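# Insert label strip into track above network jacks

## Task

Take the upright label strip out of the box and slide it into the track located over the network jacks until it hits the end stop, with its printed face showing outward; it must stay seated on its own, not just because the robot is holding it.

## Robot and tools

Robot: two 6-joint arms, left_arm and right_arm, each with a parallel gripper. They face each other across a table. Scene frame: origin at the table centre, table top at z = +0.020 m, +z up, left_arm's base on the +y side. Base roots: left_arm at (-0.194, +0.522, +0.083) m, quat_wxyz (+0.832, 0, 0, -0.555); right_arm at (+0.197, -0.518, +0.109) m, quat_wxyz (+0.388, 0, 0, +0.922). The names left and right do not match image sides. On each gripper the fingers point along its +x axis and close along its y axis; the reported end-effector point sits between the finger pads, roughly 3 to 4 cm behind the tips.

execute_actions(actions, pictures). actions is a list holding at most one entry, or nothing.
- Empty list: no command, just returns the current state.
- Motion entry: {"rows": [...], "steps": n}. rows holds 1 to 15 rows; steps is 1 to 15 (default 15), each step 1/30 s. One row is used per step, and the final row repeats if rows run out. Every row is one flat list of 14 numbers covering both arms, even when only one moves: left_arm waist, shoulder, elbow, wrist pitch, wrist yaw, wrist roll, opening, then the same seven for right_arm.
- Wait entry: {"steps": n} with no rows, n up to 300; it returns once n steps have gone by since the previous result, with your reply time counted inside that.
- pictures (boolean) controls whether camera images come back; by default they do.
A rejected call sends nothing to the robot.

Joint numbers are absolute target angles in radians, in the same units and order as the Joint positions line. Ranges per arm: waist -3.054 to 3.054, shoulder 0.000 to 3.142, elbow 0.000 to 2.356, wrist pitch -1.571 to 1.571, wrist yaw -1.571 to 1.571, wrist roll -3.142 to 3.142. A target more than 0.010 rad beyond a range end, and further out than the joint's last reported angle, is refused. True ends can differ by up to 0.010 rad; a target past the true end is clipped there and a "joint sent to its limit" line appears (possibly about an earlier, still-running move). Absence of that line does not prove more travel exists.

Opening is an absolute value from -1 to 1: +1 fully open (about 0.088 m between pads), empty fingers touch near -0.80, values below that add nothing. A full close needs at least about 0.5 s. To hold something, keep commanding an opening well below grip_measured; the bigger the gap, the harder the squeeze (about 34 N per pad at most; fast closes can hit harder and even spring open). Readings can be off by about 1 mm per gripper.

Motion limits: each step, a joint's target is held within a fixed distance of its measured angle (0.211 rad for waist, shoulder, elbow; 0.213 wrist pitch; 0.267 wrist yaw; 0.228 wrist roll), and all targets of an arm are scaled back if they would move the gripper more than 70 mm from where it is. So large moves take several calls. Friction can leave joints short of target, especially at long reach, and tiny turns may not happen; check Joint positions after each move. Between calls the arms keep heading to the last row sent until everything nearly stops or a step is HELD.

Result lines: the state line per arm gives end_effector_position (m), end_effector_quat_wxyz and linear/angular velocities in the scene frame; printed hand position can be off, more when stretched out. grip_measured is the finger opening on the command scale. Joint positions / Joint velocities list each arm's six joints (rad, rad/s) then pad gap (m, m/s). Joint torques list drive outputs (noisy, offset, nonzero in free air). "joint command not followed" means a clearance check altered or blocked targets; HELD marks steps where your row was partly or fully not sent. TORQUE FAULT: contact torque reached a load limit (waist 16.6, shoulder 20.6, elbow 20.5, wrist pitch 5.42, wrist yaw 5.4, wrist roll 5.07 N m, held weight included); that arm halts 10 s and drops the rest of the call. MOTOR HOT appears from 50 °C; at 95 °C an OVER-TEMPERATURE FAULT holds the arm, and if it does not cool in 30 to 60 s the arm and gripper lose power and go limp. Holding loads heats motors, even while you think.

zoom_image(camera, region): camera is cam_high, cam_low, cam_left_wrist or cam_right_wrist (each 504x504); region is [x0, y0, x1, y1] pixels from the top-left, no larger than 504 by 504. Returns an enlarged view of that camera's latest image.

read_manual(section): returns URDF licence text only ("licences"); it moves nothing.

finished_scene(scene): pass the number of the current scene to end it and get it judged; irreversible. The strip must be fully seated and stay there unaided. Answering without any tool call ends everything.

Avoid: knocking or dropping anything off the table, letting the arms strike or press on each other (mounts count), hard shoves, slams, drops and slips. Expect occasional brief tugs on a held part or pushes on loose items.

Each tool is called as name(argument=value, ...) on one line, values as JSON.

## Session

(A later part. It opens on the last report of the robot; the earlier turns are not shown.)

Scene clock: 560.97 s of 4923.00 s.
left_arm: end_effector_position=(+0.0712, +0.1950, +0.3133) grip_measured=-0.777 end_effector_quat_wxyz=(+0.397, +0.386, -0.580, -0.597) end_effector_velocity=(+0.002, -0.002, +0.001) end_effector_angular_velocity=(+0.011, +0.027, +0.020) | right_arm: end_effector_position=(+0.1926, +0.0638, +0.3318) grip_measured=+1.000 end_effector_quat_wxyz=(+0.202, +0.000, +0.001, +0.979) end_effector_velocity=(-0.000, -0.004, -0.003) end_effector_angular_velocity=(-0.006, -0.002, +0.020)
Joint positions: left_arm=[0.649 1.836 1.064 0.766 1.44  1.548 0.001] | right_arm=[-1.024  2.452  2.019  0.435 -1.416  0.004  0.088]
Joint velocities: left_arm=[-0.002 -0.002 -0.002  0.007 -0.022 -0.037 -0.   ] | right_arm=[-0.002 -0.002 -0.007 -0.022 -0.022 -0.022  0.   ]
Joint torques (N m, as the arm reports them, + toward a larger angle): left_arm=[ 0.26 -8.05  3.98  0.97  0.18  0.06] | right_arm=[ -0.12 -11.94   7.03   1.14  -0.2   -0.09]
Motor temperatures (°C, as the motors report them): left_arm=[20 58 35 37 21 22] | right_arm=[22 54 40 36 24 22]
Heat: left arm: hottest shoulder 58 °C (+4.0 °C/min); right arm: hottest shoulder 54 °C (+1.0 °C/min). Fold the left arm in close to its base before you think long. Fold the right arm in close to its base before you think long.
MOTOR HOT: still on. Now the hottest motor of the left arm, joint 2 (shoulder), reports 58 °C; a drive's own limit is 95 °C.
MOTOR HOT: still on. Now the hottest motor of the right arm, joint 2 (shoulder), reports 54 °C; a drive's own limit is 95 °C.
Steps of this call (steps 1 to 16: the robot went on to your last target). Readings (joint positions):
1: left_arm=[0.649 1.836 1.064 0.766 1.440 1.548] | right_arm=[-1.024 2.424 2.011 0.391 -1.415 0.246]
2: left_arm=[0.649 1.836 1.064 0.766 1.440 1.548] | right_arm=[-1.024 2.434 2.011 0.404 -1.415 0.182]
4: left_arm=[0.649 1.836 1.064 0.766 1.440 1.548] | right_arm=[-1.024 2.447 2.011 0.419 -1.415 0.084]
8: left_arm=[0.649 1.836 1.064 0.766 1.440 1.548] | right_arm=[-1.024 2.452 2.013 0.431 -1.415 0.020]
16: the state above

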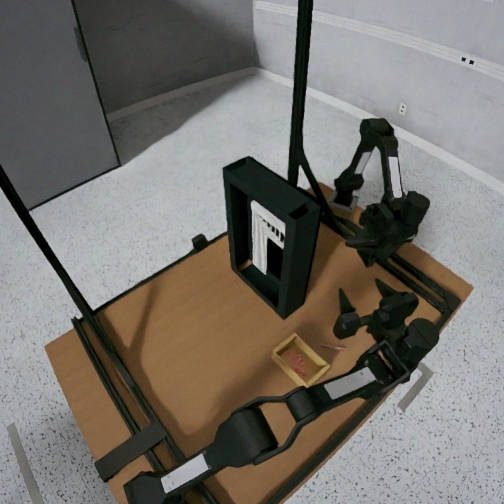

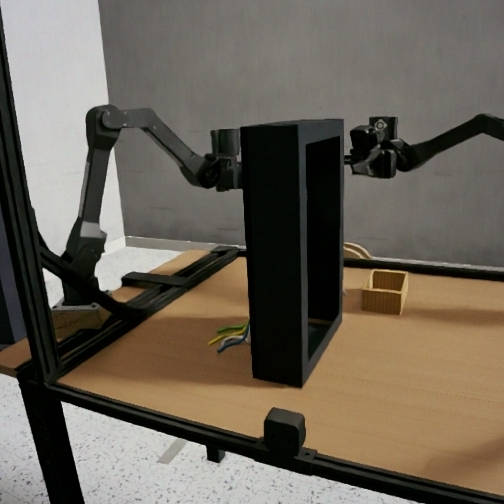

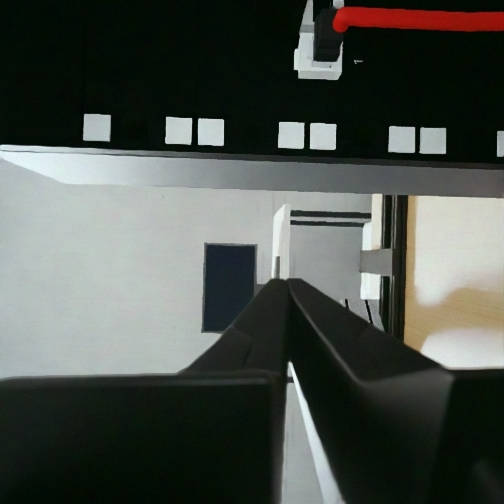

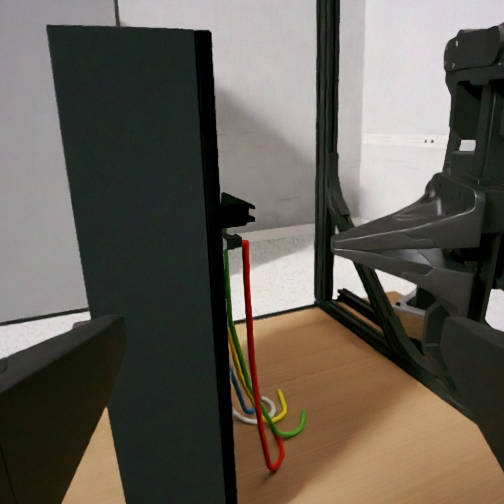

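execute_actions(actions=[{"rows": [[0.65,1.83,1.065,0.76,1.44,1.52,-0.8,-1.022,2.44,2.005,0.43,-1.40,0,1],[0.65,1.83,1.065,0.74,1.43,1.47,-0.7,-1.019,2.42,1.98,0.42,-1.375,0,1],[0.65,1.83,1.07,0.71,1.42,1.41,-0.6,-1.015,2.39,1.95,0.405,-1.34,0,1],[0.65,1.83,1.08,0.68,1.40,1.345,-0.5,-1.010,2.355,1.91,0.385,-1.30,0,1],[0.65,1.83,1.09,0.645,1.375,1.28,-0.4,-1.005,2.315,1.865,0.365,-1.25,0,1],[0.645,1.835,1.10,0.61,1.345,1.215,-0.3,-1.0,2.275,1.82,0.345,-1.20,0,1],[0.64,1.84,1.115,0.57,1.31,1.15,-0.2,-0.995,2.235,1.775,0.325,-1.15,0,1],[0.635,1.845,1.13,0.53,1.275,1.085,-0.1,-0.99,2.195,1.73,0.305,-1.10,0,1],[0.63,1.85,1.145,0.49,1.24,1.02,0,-0.985,2.155,1.685,0.285,-1.05,0,1],[0.623,1.857,1.16,0.45,1.20,0.955,0.1,-0.98,2.115,1.64,0.265,-1.00,0,1],[0.616,1.865,1.18,0.41,1.16,0.89,0.2,-0.975,2.075,1.595,0.245,-0.95,0,1],[0.609,1.873,1.20,0.37,1.12,0.825,0.3,-0.97,2.035,1.55,0.225,-0.90,0,1],[0.602,1.882,1.22,0.33,1.08,0.76,0.4,-0.965,1.995,1.505,0.205,-0.85,0,1],[0.595,1.892,1.24,0.29,1.04,0.695,0.5,-0.96,1.955,1.46,0.185,-0.80,0,1],[0.587,1.903,1.26,0.25,1.00,0.63,0.5,-0.955,1.915,1.415,0.165,-0.75,0,1]], "steps": 15}], pictures=false)

execute_actions(actions=[{"rows": [[0.579,1.915,1.283,0.205,0.96,0.565,0.5,-0.95,1.875,1.37,0.145,-0.70,0,1],[0.571,1.927,1.306,0.16,0.92,0.50,0.5,-0.945,1.835,1.325,0.125,-0.65,0,1],[0.563,1.939,1.329,0.115,0.88,0.435,0.5,-0.94,1.795,1.28,0.105,-0.60,0,1],[0.555,1.951,1.352,0.07,0.84,0.37,0.5,-0.935,1.755,1.24,0.085,-0.55,0,1],[0.547,1.963,1.375,0.025,0.80,0.305,0.5,-0.93,1.715,1.20,0.065,-0.50,0,1],[0.539,1.975,1.398,-0.02,0.76,0.24,0.5,-0.925,1.68,1.165,0.045,-0.455,0,1],[0.531,1.987,1.421,-0.065,0.72,0.18,0.5,-0.92,1.645,1.13,0.025,-0.41,0,1],[0.523,1.999,1.444,-0.11,0.68,0.125,0.5,-0.915,1.615,1.10,0.01,-0.37,0,1],[0.515,2.011,1.467,-0.155,0.64,0.08,0.5,-0.911,1.59,1.075,-0.005,-0.335,0,1],[0.507,2.023,1.490,-0.20,0.60,0.045,0.5,-0.907,1.565,1.05,-0.017,-0.305,0,1],[0.499,2.035,1.513,-0.245,0.56,0.02,0.5,-0.904,1.545,1.03,-0.027,-0.28,0,1],[0.491,2.047,1.536,-0.29,0.52,0.005,0.5,-0.902,1.53,1.015,-0.034,-0.265,0,1],[0.483,2.059,1.559,-0.335,0.48,0,0.5,-0.90,1.52,1.008,-0.038,-0.255,0,1],[0.475,2.071,1.582,-0.38,0.44,0,0.5,-0.90,1.515,1.005,-0.04,-0.25,0,1],[0.467,2.083,1.605,-0.425,0.40,0,0.5,-0.90,1.515,1.005,-0.04,-0.25,0,1]], "steps": 15}], pictures=false)

execute_actions(actions=[{"rows": [[0.459,2.095,1.628,-0.47,0.36,0,0.5,-0.90,1.515,1.005,-0.04,-0.25,0,1],[0.451,2.107,1.651,-0.515,0.32,0,0.5,-0.90,1.515,1.005,-0.04,-0.25,0,1],[0.443,2.119,1.674,-0.56,0.28,0,0.5,-0.90,1.515,1.005,-0.04,-0.25,0,1],[0.435,2.131,1.697,-0.60,0.24,0,0.5,-0.90,1.515,1.005,-0.04,-0.25,0,1],[0.427,2.143,1.719,-0.64,0.20,0,0.5,-0.90,1.515,1.005,-0.04,-0.25,0,1],[0.419,2.155,1.740,-0.68,0.165,0,0.5,-0.90,1.515,1.005,-0.04,-0.25,0,1],[0.411,2.166,1.759,-0.715,0.13,0,0.5,-0.90,1.515,1.005,-0.04,-0.25,0,1],[0.404,2.176,1.776,-0.745,0.10,0,0.5,-0.90,1.515,1.005,-0.04,-0.25,0,1],[0.398,2.185,1.791,-0.772,0.072,0,0.5,-0.90,1.515,1.005,-0.04,-0.25,0,1],[0.392,2.193,1.804,-0.795,0.048,0,0.5,-0.90,1.515,1.005,-0.04,-0.25,0,1],[0.387,2.199,1.814,-0.813,0.028,0,0.5,-0.90,1.515,1.005,-0.04,-0.25,0,1],[0.383,2.204,1.822,-0.827,0.012,0,0.5,-0.90,1.515,1.005,-0.04,-0.25,0,1],[0.381,2.207,1.827,-0.836,0.002,0,0.5,-0.90,1.515,1.005,-0.04,-0.25,0,1],[0.380,2.209,1.830,-0.842,-0.004,0,0.5,-0.90,1.515,1.005,-0.04,-0.25,0,1]], "steps": 15}], pictures=false)

execute_actions(actions=[{"steps": 10}])

Scene clock: 644.90 s of 4923.00 s.
left_arm: end_effector_position=(+0.1175, +0.1638, +0.2960) grip_measured=+0.338 end_effector_quat_wxyz=(+0.628, +0.218, -0.146, -0.733) end_effector_velocity=(+0.145, -0.115, -0.110) end_effector_angular_velocity=(+1.004, +2.459, +1.173) | right_arm: end_effector_position=(+0.1878, +0.0342, +0.3395) grip_measured=+1.000 end_effector_quat_wxyz=(+0.426, -0.034, +0.136, +0.894) end_effector_velocity=(+0.019, -0.195, +0.027) end_effector_angular_velocity=(-0.627, -0.285, -1.258)
Joint positions: left_arm=[0.607 1.862 1.203 0.35  1.101 0.791 0.056] | right_arm=[-0.968  2.035  1.538  0.218 -0.877  0.002  0.088]
Joint velocities: left_arm=[-0.217  0.266  0.579 -1.194 -1.179 -1.941  0.101] | right_arm=[ 0.159 -1.311 -1.287 -0.579  1.473  0.007  0.   ]
Joint torques (N m, as the arm reports them, + toward a larger angle): left_arm=[ 0.12 -5.35  6.15  1.14  0.04 -0.04] | right_arm=[ -0.07 -12.84   4.32   1.03   0.    -0.1 ]
Motor temperatures (°C, as the motors report them): left_arm=[20 52 33 34 21 22] | right_arm=[22 59 42 37 24 22]
Heat: left arm: hottest shoulder 52 °C (-3.0 °C/min); right arm: hottest shoulder 59 °C (+3.0 °C/min). Fold the left arm in close to its base before you think long. Fold the right arm in close to its base before you think long.
MOTOR HOT: still on. Now the hottest motor of the left arm, joint 2 (shoulder), reports 52 °C; a drive's own limit is 95 °C.
MOTOR HOT: still on. Now the hottest motor of the right arm, joint 2 (shoulder), reports 59 °C; a drive's own limit is 95 °C.
Steps of this call (steps 1 to 15: the robot went on to your last target; steps 16 to 90: nothing new was sent; then 80.43 s passed at rest; steps 91 to 105: all 15 steps of this action). Readings (joint positions):
91: left_arm=[0.649 1.835 1.064 0.765 1.440 1.545] | right_arm=[-1.024 2.453 2.019 0.435 -1.416 0.003]
92: left_arm=[0.649 1.835 1.064 0.761 1.440 1.529] | right_arm=[-1.024 2.453 2.015 0.434 -1.410 0.003]
94: left_arm=[0.649 1.835 1.064 0.731 1.433 1.458] | right_arm=[-1.023 2.434 1.984 0.417 -1.368 0.002]
98: left_arm=[0.647 1.835 1.085 0.615 1.350 1.237] | right_arm=[-1.010 2.328 1.835 0.348 -1.213 0.002]
105: the state above

Scene clock: 645.40 s of 4923.00 s.
left_arm: end_effector_position=(+0.1615, +0.1369, +0.2115) grip_measured=+0.499 end_effector_quat_wxyz=(+0.760, +0.047, +0.388, -0.520) end_effector_velocity=(+0.018, +0.023, -0.162) end_effector_angular_velocity=(+1.269, +0.473, +0.772) | right_arm: end_effector_position=(+0.2134, -0.0775, +0.2962) grip_measured=+1.000 end_effector_quat_wxyz=(+0.628, -0.147, +0.227, +0.729) end_effector_velocity=(+0.019, -0.079, -0.008) end_effector_angular_velocity=(-0.090, -0.152, -0.221)
Joint positions: left_arm=[ 0.49   2.039  1.535 -0.313  0.503  0.029  0.063] | right_arm=[-0.906  1.551  1.032 -0.029 -0.282  0.002  0.088]
Joint velocities: left_arm=[-0.247  0.354  0.691 -1.355 -1.194 -0.315 -0.   ] | right_arm=[ 0.032 -0.305 -0.252 -0.125  0.3   -0.007  0.   ]
Joint torques (N m, as the arm reports them, + toward a larger angle): left_arm=[-0.4  -7.16  6.91  1.19  0.12  0.02] | right_arm=[ 0.22 -8.66  5.58  1.4   0.04 -0.07]
Motor temperatures (°C, as the motors report them): left_arm=[20 52 33 34 21 22] | right_arm=[22 59 42 37 24 22]
Heat: left arm: hottest shoulder 52 °C (-3.0 °C/min); right arm: hottest shoulder 59 °C (+3.0 °C/min). Fold the left arm in close to its base before you think long. Fold the right arm in close to its base before you think long.
MOTOR HOT: still on. Now the hottest motor of the left arm, joint 2 (shoulder), reports 52 °C; a drive's own limit is 95 °C.
MOTOR HOT: still on. Now the hottest motor of the right arm, joint 2 (shoulder), reports 59 °C; a drive's own limit is 95 °C.
Steps of this call (steps 1 to 15: all 15 steps of this action). Readings (joint positions):
1: left_arm=[0.600 1.872 1.223 0.309 1.062 0.727] | right_arm=[-0.962 1.992 1.496 0.198 -0.827 0.002]
2: left_arm=[0.593 1.882 1.243 0.267 1.023 0.661] | right_arm=[-0.957 1.949 1.452 0.179 -0.777 0.002]
4: left_arm=[0.577 1.906 1.286 0.180 0.943 0.531] | right_arm=[-0.948 1.868 1.363 0.138 -0.678 0.002]
8: left_arm=[0.545 1.956 1.374 0.002 0.783 0.276] | right_arm=[-0.930 1.720 1.197 0.056 -0.484 0.002]
15: the state above

Scene clock: 645.90 s of 4923.00 s.
left_arm: end_effector_position=(+0.1552, +0.1628, +0.1629) grip_measured=+0.500 end_effector_quat_wxyz=(+0.757, +0.212, +0.524, -0.329) end_effector_velocity=(-0.015, +0.019, -0.022) end_effector_angular_velocity=(+0.347, -0.028, +0.030) | right_arm: end_effector_position=(+0.2158, -0.0827, +0.2945) grip_measured=+1.000 end_effector_quat_wxyz=(+0.637, -0.153, +0.228, +0.721) end_effector_velocity=(-0.003, -0.004, -0.002) end_effector_angular_velocity=(-0.013, -0.013, +0.020)
Joint positions: left_arm=[ 0.384  2.187  1.804 -0.817  0.026  0.002  0.063] | right_arm=[-0.904  1.533  1.015 -0.038 -0.254  0.002  0.088]
Joint velocities: left_arm=[-0.081  0.095  0.139 -0.271 -0.286 -0.007 -0.   ] | right_arm=[ 0.002 -0.007 -0.002 -0.022 -0.007 -0.022  0.   ]
Joint torques (N m, as the arm reports them, + toward a larger angle): left_arm=[ 0.36 -7.94  6.54  0.76 -0.14 -0.01] | right_arm=[ 0.25 -9.22  5.17  1.3   0.04 -0.08]
Motor temperatures (°C, as the motors report them): left_arm=[20 52 33 34 21 22] | right_arm=[22 59 42 37 24 22]
Heat: left arm: hottest shoulder 52 °C (-3.0 °C/min); right arm: hottest shoulder 59 °C (+3.0 °C/min). Fold the left arm in close to its base before you think long. Fold the right arm in close to its base before you think long.
MOTOR HOT: still on. Now the hottest motor of the left arm, joint 2 (shoulder), reports 52 °C; a drive's own limit is 95 °C.
MOTOR HOT: still on. Now the hottest motor of the right arm, joint 2 (shoulder), reports 59 °C; a drive's own limit is 95 °C.
Steps of this call (steps 1 to 15: all 15 steps of this action). Readings (joint positions):
1: left_arm=[0.482 2.050 1.558 -0.358 0.463 0.020] | right_arm=[-0.905 1.544 1.026 -0.032 -0.273 0.002]
2: left_arm=[0.474 2.062 1.581 -0.403 0.423 0.014] | right_arm=[-0.904 1.539 1.022 -0.034 -0.267 0.002]
4: left_arm=[0.458 2.086 1.627 -0.492 0.343 0.008] | right_arm=[-0.904 1.535 1.019 -0.036 -0.260 0.002]
8: left_arm=[0.426 2.133 1.714 -0.654 0.190 0.003] | right_arm=[-0.904 1.533 1.016 -0.038 -0.256 0.002]
15: the state above

Scene clock: 646.23 s of 4923.00 s.
left_arm: end_effector_position=(+0.1554, +0.1651, +0.1628) grip_measured=+0.500 end_effector_quat_wxyz=(+0.756, +0.222, +0.526, -0.319) end_effector_velocity=(-0.002, +0.002, -0.002) end_effector_angular_velocity=(+0.008, +0.009, +0.021) | right_arm: end_effector_position=(+0.2158, -0.0827, +0.2945) grip_measured=+1.000 end_effector_quat_wxyz=(+0.637, -0.153, +0.228, +0.721) end_effector_velocity=(-0.002, -0.000, +0.002) end_effector_angular_velocity=(+0.010, +0.004, +0.020)
Joint positions: left_arm=[ 0.381  2.193  1.817 -0.84   0.002  0.002  0.063] | right_arm=[-0.904  1.533  1.015 -0.038 -0.254  0.002  0.088]
Joint velocities: left_arm=[-0.002 -0.002 -0.007 -0.007 -0.007 -0.022  0.   ] | right_arm=[-0.002 -0.002 -0.002  0.007 -0.022 -0.007  0.   ]
Joint torques (N m, as the arm reports them, + toward a larger angle): left_arm=[-0.03 -7.6   6.53  0.8  -0.15 -0.06] | right_arm=[ 0.27 -9.21  5.19  1.29  0.04 -0.08]
Motor temperatures (°C, as the motors report them): left_arm=[20 52 33 34 21 22] | right_arm=[22 59 42 37 24 22]
Heat: left arm: hottest shoulder 52 °C (-3.0 °C/min); right arm: hottest shoulder 59 °C (+3.0 °C/min). Fold the left arm in close to its base before you think long. Fold the right arm in close to its base before you think long.
MOTOR HOT: still on. Now the hottest motor of the left arm, joint 2 (shoulder), reports 52 °C; a drive's own limit is 95 °C.
MOTOR HOT: still on. Now the hottest motor of the right arm, joint 2 (shoulder), reports 59 °C; a drive's own limit is 95 °C.
Steps of this call (steps 1 to 10: the robot went on to your last target). Readings (joint positions):
1: left_arm=[0.382 2.190 1.807 -0.825 0.018 0.002] | right_arm=[-0.904 1.533 1.015 -0.038 -0.254 0.002]
2: left_arm=[0.381 2.191 1.810 -0.830 0.013 0.002] | right_arm=[-0.904 1.533 1.015 -0.038 -0.254 0.002]
4: left_arm=[0.381 2.192 1.813 -0.836 0.006 0.002] | right_arm=[-0.904 1.533 1.015 -0.038 -0.254 0.002]
8: left_arm=[0.381 2.193 1.816 -0.839 0.002 0.002] | right_arm=[-0.904 1.533 1.015 -0.038 -0.254 0.002]
10: the state above

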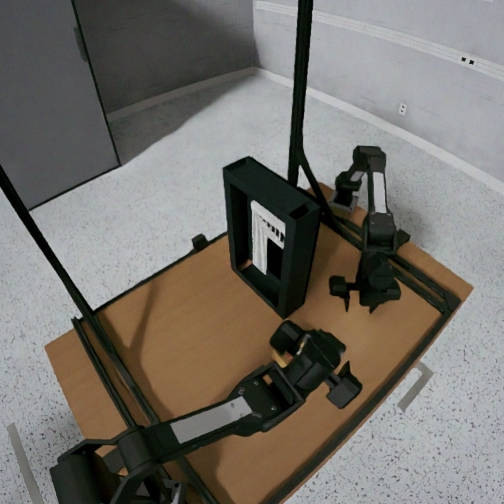

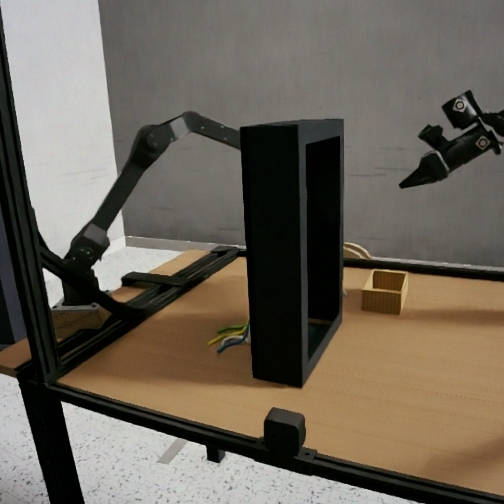

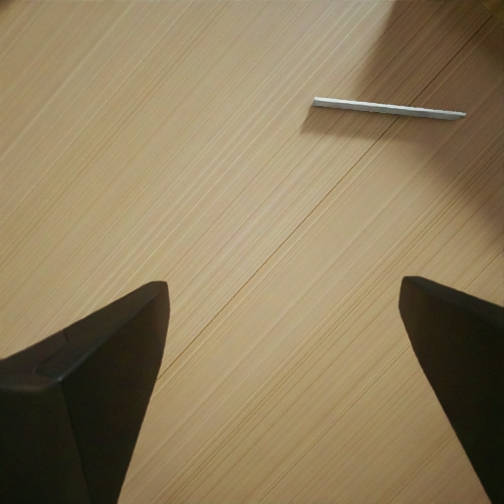

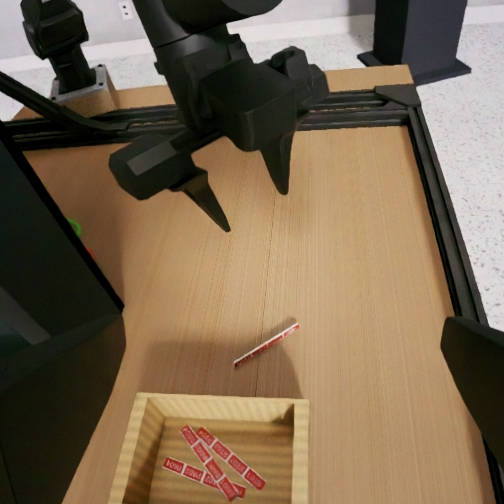

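execute_actions(actions=[{"rows": [[0.379,2.212,1.832,-0.836,0,0.03,0.45,-0.90,1.525,1.01,-0.04,-0.25,0,1],[0.378,2.218,1.836,-0.832,0,0.08,0.4,-0.90,1.525,1.01,-0.04,-0.25,0,1],[0.376,2.226,1.842,-0.827,0,0.14,0.35,-0.90,1.525,1.01,-0.04,-0.25,0,1],[0.374,2.236,1.849,-0.821,0,0.205,0.3,-0.90,1.525,1.01,-0.04,-0.25,0,1],[0.372,2.247,1.857,-0.815,0,0.27,0.25,-0.90,1.525,1.01,-0.04,-0.25,0,1],[0.369,2.259,1.865,-0.808,0,0.335,0.2,-0.90,1.525,1.01,-0.04,-0.25,0,1],[0.367,2.271,1.873,-0.801,0,0.40,0.15,-0.90,1.525,1.01,-0.04,-0.25,0,1],[0.364,2.283,1.882,-0.794,0,0.465,0.1,-0.90,1.525,1.01,-0.04,-0.25,0,1],[0.362,2.295,1.890,-0.787,0,0.53,0.05,-0.90,1.525,1.01,-0.04,-0.25,0,1],[0.359,2.307,1.898,-0.780,0,0.595,0,-0.90,1.525,1.01,-0.04,-0.25,0,1],[0.357,2.319,1.907,-0.773,0,0.66,-0.05,-0.90,1.525,1.01,-0.04,-0.25,0,1],[0.354,2.331,1.915,-0.766,0,0.725,-0.1,-0.90,1.525,1.01,-0.04,-0.25,0,1],[0.352,2.343,1.923,-0.759,0,0.79,-0.15,-0.90,1.525,1.01,-0.04,-0.25,0,1],[0.349,2.355,1.932,-0.752,0,0.855,-0.2,-0.90,1.525,1.01,-0.04,-0.25,0,1],[0.347,2.367,1.940,-0.745,0,0.92,-0.25,-0.90,1.525,1.01,-0.04,-0.25,0,1]], "steps": 15}], pictures=false)

execute_actions(actions=[{"rows": [[0.344,2.379,1.948,-0.738,0,0.985,-0.3,-0.90,1.525,1.01,-0.04,-0.25,0,1],[0.342,2.391,1.957,-0.731,0,1.05,-0.3,-0.90,1.525,1.01,-0.04,-0.25,0,1],[0.339,2.403,1.965,-0.724,0,1.115,-0.3,-0.90,1.525,1.01,-0.04,-0.25,0,1],[0.337,2.415,1.973,-0.717,0,1.18,-0.3,-0.90,1.525,1.01,-0.04,-0.25,0,1],[0.334,2.427,1.982,-0.710,0,1.245,-0.3,-0.90,1.525,1.01,-0.04,-0.25,0,1],[0.332,2.439,1.990,-0.703,0,1.31,-0.3,-0.90,1.525,1.01,-0.04,-0.25,0,1],[0.329,2.451,1.998,-0.696,0,1.375,-0.3,-0.90,1.525,1.01,-0.04,-0.25,0,1],[0.327,2.463,2.007,-0.689,0,1.435,-0.3,-0.90,1.525,1.01,-0.04,-0.25,0,1],[0.325,2.474,2.015,-0.682,0,1.49,-0.3,-0.90,1.525,1.01,-0.04,-0.25,0,1],[0.323,2.484,2.022,-0.676,0,1.535,-0.3,-0.90,1.525,1.01,-0.04,-0.25,0,1],[0.321,2.493,2.029,-0.671,0,1.572,-0.3,-0.90,1.525,1.01,-0.04,-0.25,0,1],[0.319,2.501,2.034,-0.666,0,1.60,-0.3,-0.90,1.525,1.01,-0.04,-0.25,0,1],[0.318,2.507,2.038,-0.663,0,1.622,-0.3,-0.90,1.525,1.01,-0.04,-0.25,0,1],[0.317,2.511,2.041,-0.661,0,1.636,-0.3,-0.90,1.525,1.01,-0.04,-0.25,0,1],[0.317,2.513,2.042,-0.660,0,1.642,-0.3,-0.90,1.525,1.01,-0.04,-0.25,0,1]], "steps": 15}], pictures=false)

execute_actions(actions=[{"steps": 10}])

Scene clock: 743.73 s of 4923.00 s.
left_arm: end_effector_position=(+0.1680, +0.1328, +0.1348) grip_measured=-0.124 end_effector_quat_wxyz=(+0.626, +0.488, +0.350, -0.497) end_effector_velocity=(+0.027, -0.087, -0.095) end_effector_angular_velocity=(+0.462, -0.611, -1.866) | right_arm: end_effector_position=(+0.2158, -0.0829, +0.2944) grip_measured=+1.000 end_effector_quat_wxyz=(+0.637, -0.153, +0.228, +0.721) end_effector_velocity=(-0.000, -0.002, -0.003) end_effector_angular_velocity=(-0.013, +0.012, +0.000)
Joint positions: left_arm=[ 0.355  2.32   1.906 -0.764  0.001  0.759  0.033] | right_arm=[-0.904  1.532  1.014 -0.038 -0.254  0.002  0.088]
Joint velocities: left_arm=[-0.081  0.374  0.237  0.212 -0.022  1.941 -0.074] | right_arm=[-0.002 -0.002 -0.007 -0.007 -0.007  0.007  0.   ]
Joint torques (N m, as the arm reports them, + toward a larger angle): left_arm=[-0.08 -8.32  6.54  1.08 -0.01  0.06] | right_arm=[ 0.23 -7.97  5.75  1.29  0.04 -0.07]
Motor temperatures (°C, as the motors report them): left_arm=[20 52 38 32 21 22] | right_arm=[22 52 38 38 24 22]
Heat: left arm: hottest shoulder 52 °C (+0.0 °C/min); right arm: hottest shoulder 52 °C (-2.0 °C/min). Fold the left arm in close to its base before you think long. Fold the right arm in close to its base before you think long.
MOTOR HOT: still on. Now the hottest motor of the left arm, joint 2 (shoulder), reports 52 °C; a drive's own limit is 95 °C.
MOTOR HOT: still on. Now the hottest motor of the right arm, joint 2 (shoulder), reports 52 °C; a drive's own limit is 95 °C.
Steps of this call (steps 1 to 30: the robot went on to your last target; steps 31 to 90: nothing new was sent; then 94.00 s passed at rest; steps 91 to 105: all 15 steps of this action). Readings (joint positions):
91: left_arm=[0.381 2.193 1.817 -0.840 0.001 0.005] | right_arm=[-0.904 1.532 1.014 -0.038 -0.254 0.002]
92: left_arm=[0.381 2.195 1.818 -0.840 0.001 0.021] | right_arm=[-0.904 1.532 1.014 -0.038 -0.254 0.002]
94: left_arm=[0.381 2.201 1.825 -0.835 0.001 0.093] | right_arm=[-0.904 1.532 1.014 -0.038 -0.254 0.002]
98: left_arm=[0.375 2.234 1.852 -0.811 0.001 0.313] | right_arm=[-0.904 1.532 1.014 -0.038 -0.254 0.002]
105: the state above

Scene clock: 744.23 s of 4923.00 s.
left_arm: end_effector_position=(+0.1775, +0.0937, +0.0943) grip_measured=-0.299 end_effector_quat_wxyz=(+0.379, +0.703, +0.093, -0.594) end_effector_velocity=(-0.004, -0.031, -0.064) end_effector_angular_velocity=(+0.194, -0.199, -0.588) | right_arm: end_effector_position=(+0.2159, -0.0829, +0.2946) grip_measured=+1.000 end_effector_quat_wxyz=(+0.637, -0.153, +0.228, +0.721) end_effector_velocity=(-0.003, -0.003, -0.004) end_effector_angular_velocity=(-0.019, +0.008, +0.020)
Joint positions: left_arm=[ 0.32   2.484  2.019 -0.669  0.001  1.588  0.024] | right_arm=[-0.904  1.532  1.014 -0.038 -0.254  0.002  0.088]
Joint velocities: left_arm=[-0.046  0.183  0.085  0.081 -0.022  0.608 -0.001] | right_arm=[-0.002 -0.002 -0.002 -0.022 -0.022 -0.007  0.   ]
Joint torques (N m, as the arm reports them, + toward a larger angle): left_arm=[-0.11 -8.88  6.6   1.02  0.    0.07] | right_arm=[ 0.24 -7.99  5.73  1.3   0.03 -0.07]
Motor temperatures (°C, as the motors report them): left_arm=[20 52 38 32 21 22] | right_arm=[22 52 38 38 24 22]
Heat: left arm: hottest shoulder 52 °C (+0.0 °C/min); right arm: hottest shoulder 52 °C (-2.0 °C/min). Fold the left arm in close to its base before you think long. Fold the right arm in close to its base before you think long.
MOTOR HOT: still on. Now the hottest motor of the left arm, joint 2 (shoulder), reports 52 °C; a drive's own limit is 95 °C.
MOTOR HOT: still on. Now the hottest motor of the right arm, joint 2 (shoulder), reports 52 °C; a drive's own limit is 95 °C.
Steps of this call (steps 1 to 15: all 15 steps of this action). Readings (joint positions):
1: left_arm=[0.353 2.333 1.914 -0.758 0.001 0.824] | right_arm=[-0.904 1.532 1.014 -0.038 -0.254 0.002]
2: left_arm=[0.350 2.345 1.922 -0.750 0.001 0.889] | right_arm=[-0.904 1.532 1.014 -0.038 -0.254 0.002]
4: left_arm=[0.345 2.369 1.939 -0.736 0.001 1.019] | right_arm=[-0.904 1.532 1.014 -0.038 -0.254 0.002]
8: left_arm=[0.336 2.415 1.973 -0.708 0.001 1.278] | right_arm=[-0.904 1.532 1.014 -0.038 -0.254 0.002]
15: the state above

Scene clock: 744.57 s of 4923.00 s.
left_arm: end_effector_position=(+0.1783, +0.0908, +0.0909) grip_measured=-0.300 end_effector_quat_wxyz=(+0.361, +0.713, +0.075, -0.596) end_effector_velocity=(+0.001, -0.002, +0.005) end_effector_angular_velocity=(-0.003, -0.007, +0.007) | right_arm: end_effector_position=(+0.2159, -0.0829, +0.2946) grip_measured=+1.000 end_effector_quat_wxyz=(+0.637, -0.153, +0.228, +0.721) end_effector_velocity=(-0.000, -0.002, -0.001) end_effector_angular_velocity=(-0.006, -0.001, +0.008)
Joint positions: left_arm=[ 0.318  2.498  2.029 -0.662  0.001  1.639  0.024] | right_arm=[-0.904  1.532  1.014 -0.038 -0.254  0.002  0.088]
Joint velocities: left_arm=[-0.002 -0.002  0.012 -0.007 -0.007 -0.007 -0.   ] | right_arm=[-0.002 -0.002 -0.002 -0.007 -0.007 -0.007  0.   ]
Joint torques (N m, as the arm reports them, + toward a larger angle): left_arm=[ 0.06 -9.2   6.3   1.07 -0.02  0.06] | right_arm=[ 0.25 -7.98  5.75  1.3   0.04 -0.08]
Motor temperatures (°C, as the motors report them): left_arm=[20 52 38 32 21 22] | right_arm=[22 52 38 38 24 22]
Heat: left arm: hottest shoulder 52 °C (+0.0 °C/min); right arm: hottest shoulder 52 °C (-2.0 °C/min). Fold the left arm in close to its base before you think long. Fold the right arm in close to its base before you think long.
MOTOR HOT: still on. Now the hottest motor of the left arm, joint 2 (shoulder), reports 52 °C; a drive's own limit is 95 °C.
MOTOR HOT: still on. Now the hottest motor of the right arm, joint 2 (shoulder), reports 52 °C; a drive's own limit is 95 °C.
Steps of this call (steps 1 to 10: the robot went on to your last target). Readings (joint positions):
1: left_arm=[0.319 2.489 2.022 -0.667 0.001 1.605] | right_arm=[-0.904 1.532 1.014 -0.038 -0.254 0.002]
2: left_arm=[0.318 2.493 2.023 -0.666 0.001 1.616] | right_arm=[-0.904 1.532 1.014 -0.038 -0.254 0.002]
4: left_arm=[0.318 2.497 2.024 -0.664 0.001 1.629] | right_arm=[-0.904 1.532 1.014 -0.038 -0.254 0.002]
8: left_arm=[0.318 2.498 2.028 -0.662 0.001 1.638] | right_arm=[-0.904 1.532 1.014 -0.038 -0.254 0.002]
10: the state above

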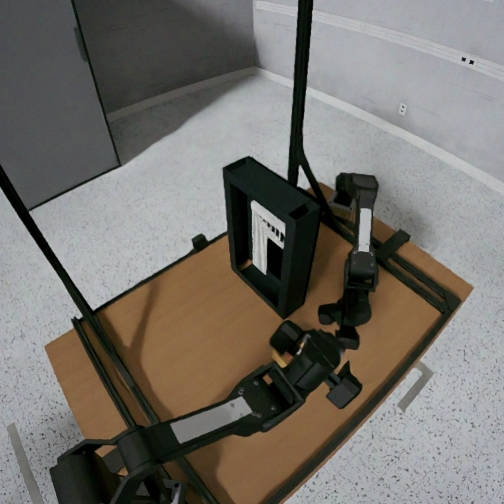

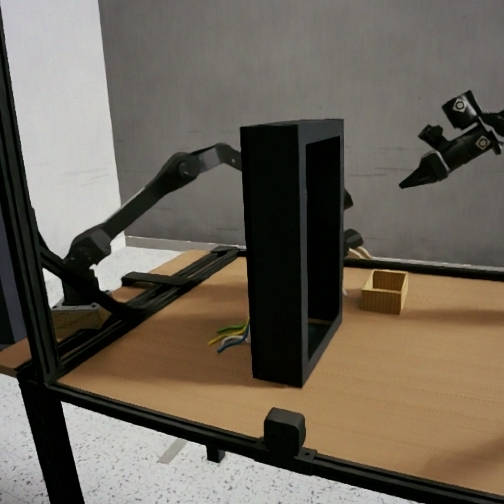

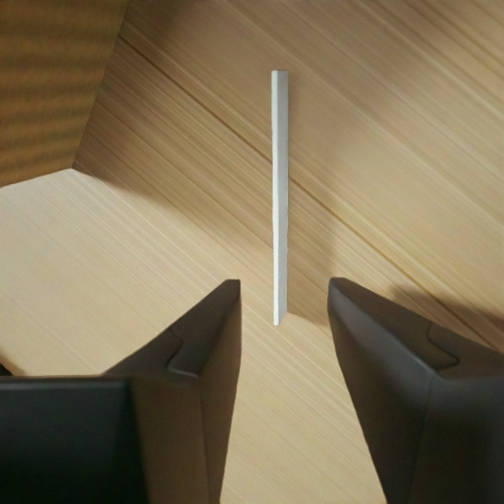

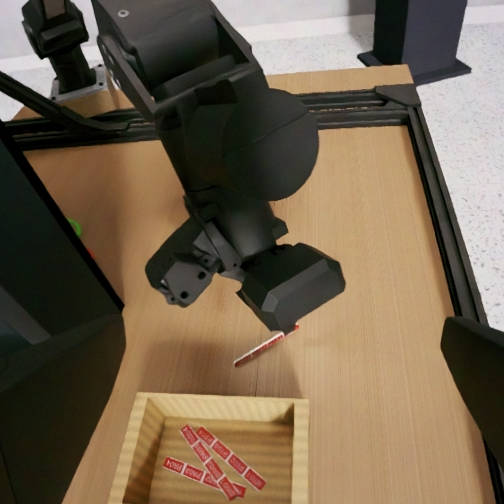

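execute_actions(actions=[{"rows": [[0.321,2.515,2.043,-0.659,0,1.645,-0.32,-0.90,1.525,1.01,-0.04,-0.25,0,1],[0.323,2.518,2.045,-0.658,0,1.647,-0.34,-0.90,1.525,1.01,-0.04,-0.25,0,1],[0.325,2.522,2.048,-0.657,0,1.649,-0.36,-0.90,1.525,1.01,-0.04,-0.25,0,1],[0.327,2.527,2.051,-0.656,0,1.65,-0.38,-0.90,1.525,1.01,-0.04,-0.25,0,1],[0.329,2.532,2.055,-0.654,0,1.65,-0.40,-0.90,1.525,1.01,-0.04,-0.25,0,1],[0.330,2.537,2.058,-0.652,0,1.65,-0.42,-0.90,1.525,1.01,-0.04,-0.25,0,1],[0.330,2.542,2.062,-0.651,0,1.65,-0.44,-0.90,1.525,1.01,-0.04,-0.25,0,1],[0.330,2.547,2.065,-0.649,0,1.65,-0.45,-0.90,1.525,1.01,-0.04,-0.25,0,1],[0.330,2.551,2.068,-0.648,0,1.65,-0.45,-0.90,1.525,1.01,-0.04,-0.25,0,1],[0.330,2.554,2.070,-0.647,0,1.65,-0.45,-0.90,1.525,1.01,-0.04,-0.25,0,1],[0.330,2.556,2.071,-0.646,0,1.65,-0.45,-0.90,1.525,1.01,-0.04,-0.25,0,1]], "steps": 15}], pictures=false)

execute_actions(actions=[{"steps": 10}])

Scene clock: 774.63 s of 4923.00 s.
left_arm: end_effector_position=(+0.1874, +0.0903, +0.0819) grip_measured=-0.447 end_effector_quat_wxyz=(+0.364, +0.714, +0.075, -0.593) end_effector_velocity=(+0.003, -0.001, -0.001) end_effector_angular_velocity=(+0.006, -0.017, +0.014) | right_arm: end_effector_position=(+0.2159, -0.0830, +0.2944) grip_measured=+1.000 end_effector_quat_wxyz=(+0.637, -0.153, +0.228, +0.721) end_effector_velocity=(+0.002, -0.001, -0.001) end_effector_angular_velocity=(-0.007, -0.009, -0.005)
Joint positions: left_arm=[ 0.329  2.534  2.058 -0.648  0.002  1.648  0.017] | right_arm=[-0.904  1.532  1.014 -0.038 -0.254  0.002  0.088]
Joint velocities: left_arm=[-0.002  0.007  0.007  0.007 -0.022 -0.007 -0.001] | right_arm=[-0.002 -0.002 -0.002 -0.007  0.007 -0.007  0.   ]
Joint torques (N m, as the arm reports them, + toward a larger angle): left_arm=[ 0.16 -8.84  6.4   1.12  0.01  0.11] | right_arm=[ 0.23 -7.91  5.77  1.3   0.03 -0.07]
Motor temperatures (°C, as the motors report them): left_arm=[20 55 38 32 21 22] | right_arm=[22 50 39 38 24 22]
Heat: left arm: hottest shoulder 55 °C (+4.0 °C/min); right arm: hottest shoulder 50 °C (-2.0 °C/min). Fold the left arm in close to its base before you think long. Fold the right arm in close to its base before you think long.
MOTOR HOT: still on. Now the hottest motor of the left arm, joint 2 (shoulder), reports 55 °C; a drive's own limit is 95 °C.
MOTOR HOT: still on. Now the hottest motor of the right arm, joint 2 (shoulder), reports 50 °C; a drive's own limit is 95 °C.
Steps of this call (steps 1 to 30: the robot went on to your last target; steps 31 to 90: nothing new was sent; then 26.57 s passed at rest; steps 91 to 105: all 15 steps of this action). Readings (joint positions):
91: left_arm=[0.318 2.498 2.030 -0.661 0.001 1.640] | right_arm=[-0.904 1.532 1.014 -0.038 -0.254 0.002]
92: left_arm=[0.318 2.498 2.030 -0.661 0.001 1.642] | right_arm=[-0.904 1.532 1.014 -0.038 -0.254 0.002]
94: left_arm=[0.319 2.501 2.033 -0.660 0.001 1.645] | right_arm=[-0.904 1.532 1.014 -0.038 -0.254 0.002]
98: left_arm=[0.325 2.514 2.046 -0.654 0.001 1.647] | right_arm=[-0.904 1.532 1.014 -0.038 -0.254 0.002]
105: the state above

Scene clock: 774.97 s of 4923.00 s.
left_arm: end_effector_position=(+0.1875, +0.0902, +0.0820) grip_measured=-0.450 end_effector_quat_wxyz=(+0.364, +0.714, +0.074, -0.593) end_effector_velocity=(-0.002, +0.001, -0.000) end_effector_angular_velocity=(+0.017, -0.008, +0.009) | right_arm: end_effector_position=(+0.2159, -0.0830, +0.2944) grip_measured=+1.000 end_effector_quat_wxyz=(+0.637, -0.153, +0.228, +0.721) end_effector_velocity=(+0.002, -0.004, -0.006) end_effector_angular_velocity=(-0.030, +0.018, -0.020)
Joint positions: left_arm=[ 0.329  2.534  2.058 -0.648  0.002  1.648  0.017] | right_arm=[-0.904  1.532  1.014 -0.038 -0.254  0.002  0.088]
Joint velocities: left_arm=[-0.007 -0.002 -0.002 -0.007 -0.022 -0.007 -0.   ] | right_arm=[-0.002 -0.002 -0.007 -0.022  0.007  0.022  0.   ]
Joint torques (N m, as the arm reports them, + toward a larger angle): left_arm=[ 0.08 -8.64  6.59  1.11  0.02  0.05] | right_arm=[ 0.21 -7.92  5.75  1.3   0.03 -0.07]
Motor temperatures (°C, as the motors report them): left_arm=[20 55 38 32 21 22] | right_arm=[22 50 39 38 24 22]
Heat: left arm: hottest shoulder 55 °C (+4.0 °C/min); right arm: hottest shoulder 50 °C (-2.0 °C/min). Fold the left arm in close to its base before you think long. Fold the right arm in close to its base before you think long.
MOTOR HOT: still on. Now the hottest motor of the left arm, joint 2 (shoulder), reports 55 °C; a drive's own limit is 95 °C.
MOTOR HOT: still on. Now the hottest motor of the right arm, joint 2 (shoulder), reports 50 °C; a drive's own limit is 95 °C.
Steps of this call (steps 1 to 10: the robot went on to your last target). Readings (joint positions):
1: left_arm=[0.329 2.534 2.058 -0.648 0.002 1.648] | right_arm=[-0.904 1.532 1.014 -0.038 -0.254 0.002]
2: left_arm=[0.329 2.534 2.058 -0.648 0.002 1.648] | right_arm=[-0.904 1.532 1.014 -0.038 -0.254 0.002]
4: left_arm=[0.329 2.534 2.058 -0.648 0.002 1.648] | right_arm=[-0.904 1.532 1.014 -0.038 -0.254 0.002]
8: left_arm=[0.329 2.534 2.058 -0.648 0.002 1.648] | right_arm=[-0.904 1.532 1.014 -0.038 -0.254 0.002]
10: the state above

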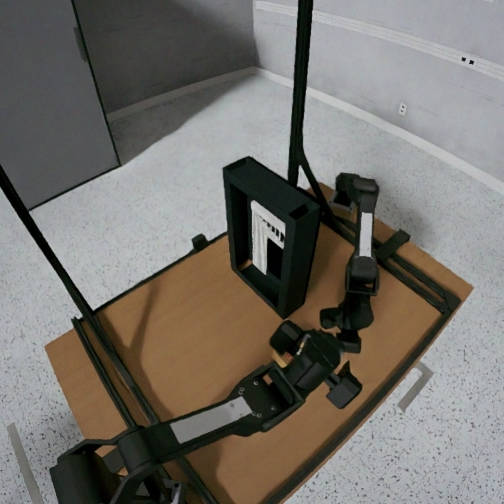

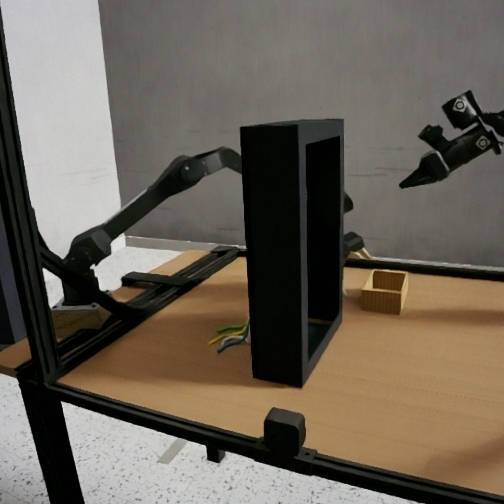

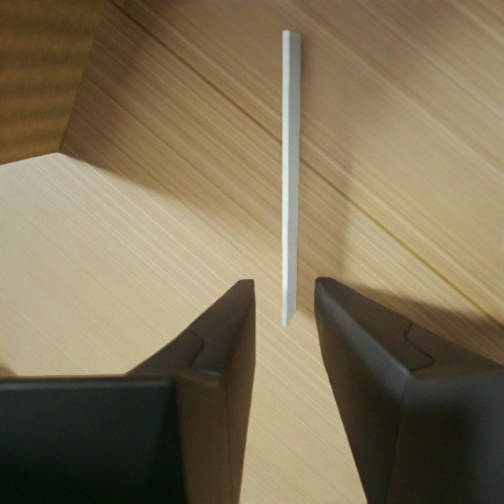

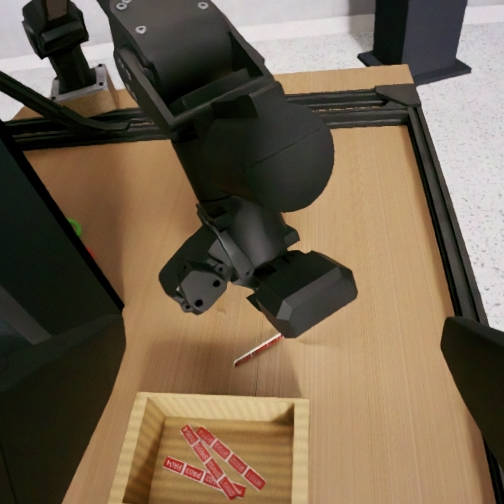

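execute_actions(actions=[{"rows": [[0.330,2.558,2.071,-0.644,0,1.65,-0.45,-0.90,1.525,1.01,-0.04,-0.25,0,1],[0.330,2.560,2.071,-0.642,0,1.65,-0.45,-0.90,1.525,1.01,-0.04,-0.25,0,1],[0.330,2.562,2.072,-0.640,0,1.65,-0.45,-0.90,1.525,1.01,-0.04,-0.25,0,1],[0.330,2.564,2.072,-0.638,0,1.65,-0.45,-0.90,1.525,1.01,-0.04,-0.25,0,1],[0.330,2.566,2.072,-0.636,0,1.65,-0.45,-0.90,1.525,1.01,-0.04,-0.25,0,1],[0.330,2.568,2.073,-0.634,0,1.65,-0.45,-0.90,1.525,1.01,-0.04,-0.25,0,1],[0.330,2.570,2.073,-0.632,0,1.65,-0.45,-0.90,1.525,1.01,-0.04,-0.25,0,1]], "steps": 15}], pictures=false)

execute_actions(actions=[{"steps": 6}])

Scene clock: 802.83 s of 4923.00 s.
left_arm: end_effector_position=(+0.1894, +0.0880, +0.0808) grip_measured=-0.449 end_effector_quat_wxyz=(+0.367, +0.715, +0.071, -0.591) end_effector_velocity=(-0.003, -0.001, +0.003) end_effector_angular_velocity=(-0.000, +0.004, +0.016) | right_arm: end_effector_position=(+0.2157, -0.0831, +0.2944) grip_measured=+1.000 end_effector_quat_wxyz=(+0.637, -0.153, +0.228, +0.721) end_effector_velocity=(-0.000, -0.002, -0.001) end_effector_angular_velocity=(-0.008, +0.011, +0.000)
Joint positions: left_arm=[ 0.329  2.541  2.063 -0.635  0.002  1.648  0.017] | right_arm=[-0.903  1.531  1.014 -0.039 -0.254  0.002  0.088]
Joint velocities: left_arm=[-0.007 -0.007 -0.002 -0.007 -0.007 -0.022 -0.   ] | right_arm=[-0.002 -0.002 -0.002 -0.007 -0.007  0.007  0.   ]
Joint torques (N m, as the arm reports them, + toward a larger angle): left_arm=[ 0.09 -7.88  6.41  1.18  0.01  0.09] | right_arm=[ 0.22 -7.9   5.79  1.3   0.02 -0.06]
Motor temperatures (°C, as the motors report them): left_arm=[20 56 38 33 21 22] | right_arm=[22 49 39 38 24 22]
Heat: left arm: hottest shoulder 56 °C (+4.0 °C/min); right arm: hottest shoulder 49 °C (-3.0 °C/min). Fold the left arm in close to its base before you think long. Fold the right arm in close to its base before you think long.
MOTOR HOT: still on. Now the hottest motor of the left arm, joint 2 (shoulder), reports 56 °C; a drive's own limit is 95 °C.
MOTOR HOT: still on. Now the hottest motor of the right arm, joint 2 (shoulder), reports 49 °C; a drive's own limit is 95 °C.
Steps of this call (steps 1 to 15: the robot went on to your last target; steps 16 to 90: nothing new was sent; then 24.37 s passed at rest; steps 91 to 105: all 15 steps of this action). Readings (joint positions):
91: left_arm=[0.329 2.535 2.059 -0.648 0.002 1.648] | right_arm=[-0.903 1.531 1.014 -0.039 -0.254 0.002]
92: left_arm=[0.329 2.535 2.059 -0.648 0.002 1.648] | right_arm=[-0.903 1.531 1.014 -0.039 -0.254 0.002]
94: left_arm=[0.329 2.536 2.060 -0.645 0.002 1.648] | right_arm=[-0.903 1.531 1.014 -0.039 -0.254 0.002]
98: left_arm=[0.329 2.540 2.062 -0.638 0.002 1.648] | right_arm=[-0.903 1.531 1.014 -0.039 -0.254 0.002]
105: the state above

Scene clock: 803.03 s of 4923.00 s.
left_arm: end_effector_position=(+0.1894, +0.0880, +0.0808) grip_measured=-0.449 end_effector_quat_wxyz=(+0.367, +0.715, +0.071, -0.591) end_effector_velocity=(+0.000, +0.003, -0.000) end_effector_angular_velocity=(+0.012, -0.003, +0.027) | right_arm: end_effector_position=(+0.2157, -0.0831, +0.2944) grip_measured=+1.000 end_effector_quat_wxyz=(+0.637, -0.153, +0.228, +0.721) end_effector_velocity=(-0.000, +0.000, +0.001) end_effector_angular_velocity=(+0.007, +0.009, +0.000)
Joint positions: left_arm=[ 0.329  2.541  2.063 -0.635  0.002  1.648  0.017] | right_arm=[-0.903  1.531  1.014 -0.039 -0.254  0.002  0.088]
Joint velocities: left_arm=[-0.002 -0.002 -0.002 -0.007 -0.022 -0.022 -0.   ] | right_arm=[-0.002 -0.002 -0.002  0.007 -0.007  0.007  0.   ]
Joint torques (N m, as the arm reports them, + toward a larger angle): left_arm=[ 0.08 -7.96  6.46  1.21  0.01  0.08] | right_arm=[ 0.26 -7.92  5.81  1.3   0.02 -0.06]
Motor temperatures (°C, as the motors report them): left_arm=[20 56 38 33 21 22] | right_arm=[22 49 39 38 24 22]
Heat: left arm: hottest shoulder 56 °C (+4.0 °C/min); right arm: hottest shoulder 49 °C (-3.0 °C/min). Fold the left arm in close to its base before you think long. Fold the right arm in close to its base before you think long.
MOTOR HOT: still on. Now the hottest motor of the left arm, joint 2 (shoulder), reports 56 °C; a drive's own limit is 95 °C.
MOTOR HOT: still on. Now the hottest motor of the right arm, joint 2 (shoulder), reports 49 °C; a drive's own limit is 95 °C.
Steps of this call (steps 1 to 6: the robot went on to your last target). Readings (joint positions):
1: left_arm=[0.329 2.541 2.063 -0.635 0.002 1.648] | right_arm=[-0.903 1.531 1.014 -0.039 -0.254 0.002]
2: left_arm=[0.329 2.541 2.063 -0.635 0.002 1.648] | right_arm=[-0.903 1.531 1.014 -0.039 -0.254 0.002]
4: left_arm=[0.329 2.541 2.063 -0.635 0.002 1.648] | right_arm=[-0.903 1.531 1.014 -0.039 -0.254 0.002]
6: the state above

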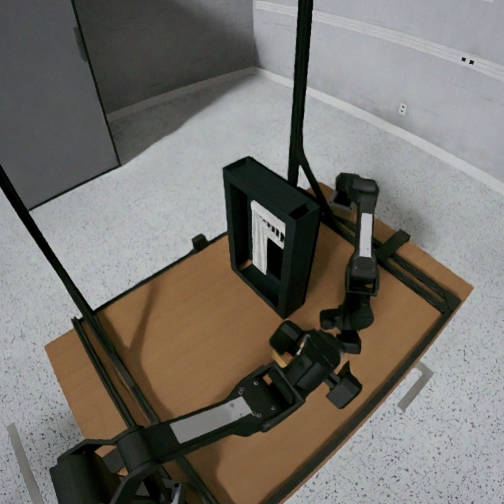

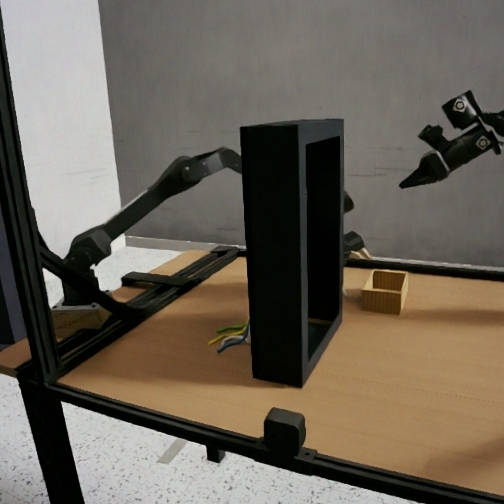

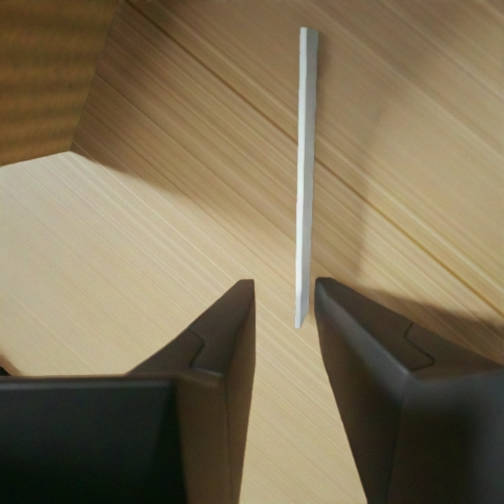

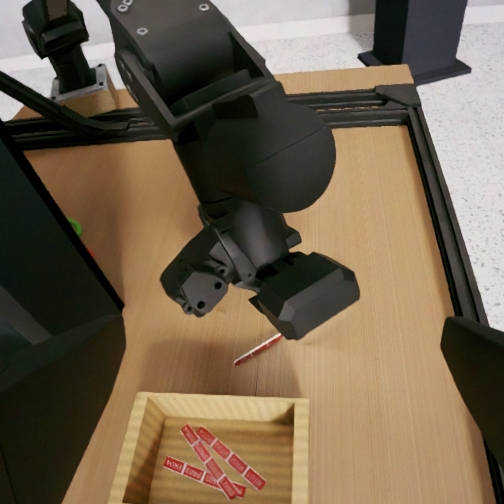

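execute_actions(actions=[{"rows": [[0.330,2.55,2.066,-0.638,0,1.65,-0.46,-0.90,1.525,1.01,-0.04,-0.25,0,1],[0.330,2.54,2.066,-0.641,0,1.65,-0.47,-0.90,1.525,1.01,-0.04,-0.25,0,1],[0.330,2.54,2.066,-0.644,0,1.65,-0.48,-0.90,1.525,1.01,-0.04,-0.25,0,1],[0.330,2.54,2.066,-0.647,0,1.65,-0.49,-0.90,1.525,1.01,-0.04,-0.25,0,1],[0.330,2.54,2.066,-0.650,0,1.65,-0.50,-0.90,1.525,1.01,-0.04,-0.25,0,1],[0.330,2.54,2.066,-0.653,0,1.65,-0.515,-0.90,1.525,1.01,-0.04,-0.25,0,1],[0.330,2.54,2.066,-0.656,0,1.65,-0.53,-0.90,1.525,1.01,-0.04,-0.25,0,1]], "steps": 15}])

Scene clock: 816.00 s of 4923.00 s.
left_arm: end_effector_position=(+0.1877, +0.0899, +0.0793) grip_measured=-0.530 end_effector_quat_wxyz=(+0.363, +0.714, +0.075, -0.594) end_effector_velocity=(+0.001, +0.003, -0.000) end_effector_angular_velocity=(+0.004, +0.007, +0.025) | right_arm: end_effector_position=(+0.2157, -0.0832, +0.2942) grip_measured=+1.000 end_effector_quat_wxyz=(+0.636, -0.153, +0.229, +0.721) end_effector_velocity=(-0.000, -0.002, -0.001) end_effector_angular_velocity=(-0.006, -0.001, +0.008)
Joint positions: left_arm=[ 0.329  2.542  2.063 -0.648  0.002  1.648  0.013] | right_arm=[-0.903  1.531  1.013 -0.039 -0.254  0.002  0.088]
Joint velocities: left_arm=[ 0.002 -0.002 -0.002 -0.007 -0.007 -0.022 -0.001] | right_arm=[-0.002 -0.002 -0.002 -0.007 -0.007 -0.007  0.   ]
Joint torques (N m, as the arm reports them, + toward a larger angle): left_arm=[  0.1  -10.93   5.74   0.41   0.03   0.03] | right_arm=[ 0.21 -7.88  5.82  1.32  0.03 -0.06]
Motor temperatures (°C, as the motors report them): left_arm=[20 55 38 33 21 22] | right_arm=[22 49 39 38 24 22]
Heat: left arm: hottest shoulder 55 °C (+2.0 °C/min); right arm: hottest shoulder 49 °C (-2.0 °C/min). Fold the left arm in close to its base before you think long. Fold the right arm in close to its base before you think long.
MOTOR HOT: still on. Now the hottest motor of the left arm, joint 2 (shoulder), reports 55 °C; a drive's own limit is 95 °C.
MOTOR HOT: still on. Now the hottest motor of the right arm, joint 2 (shoulder), reports 49 °C; a drive's own limit is 95 °C.
Steps of this call (steps 1 to 15: the robot went on to your last target; steps 16 to 90: nothing new was sent; then 9.47 s passed at rest; steps 91 to 105: all 15 steps of this action). Readings (joint positions):
91: left_arm=[0.329 2.542 2.063 -0.635 0.002 1.648] | right_arm=[-0.903 1.531 1.014 -0.039 -0.254 0.002]
92: left_arm=[0.329 2.542 2.063 -0.635 0.002 1.648] | right_arm=[-0.903 1.531 1.013 -0.039 -0.254 0.002]
94: left_arm=[0.329 2.542 2.063 -0.637 0.002 1.648] | right_arm=[-0.903 1.531 1.013 -0.039 -0.254 0.002]
98: left_arm=[0.329 2.542 2.063 -0.645 0.002 1.648] | right_arm=[-0.903 1.531 1.013 -0.039 -0.254 0.002]
105: the state above

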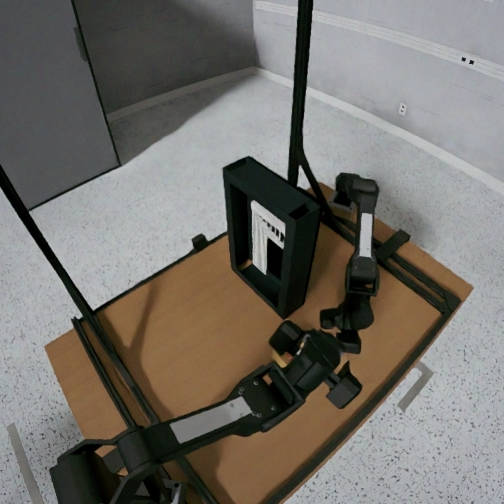

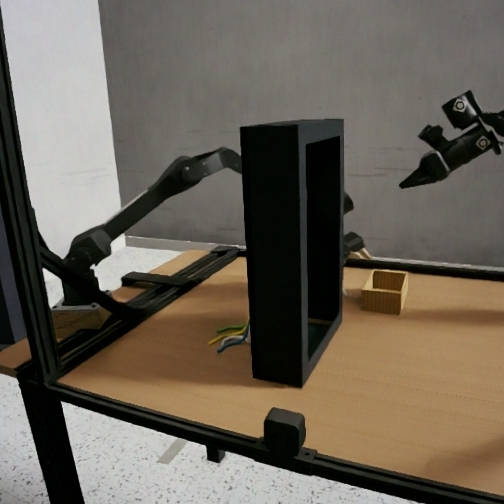

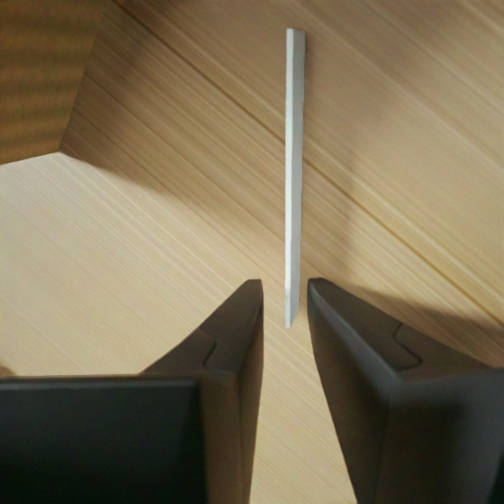

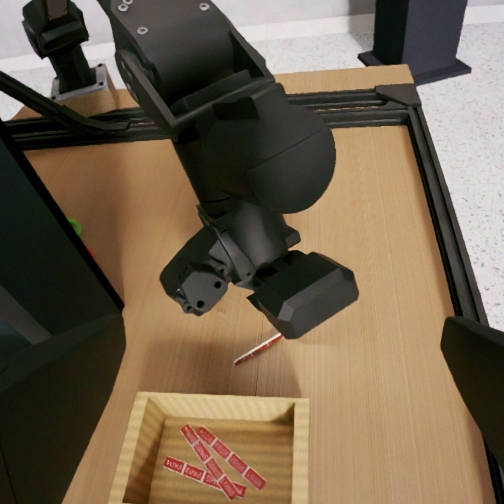

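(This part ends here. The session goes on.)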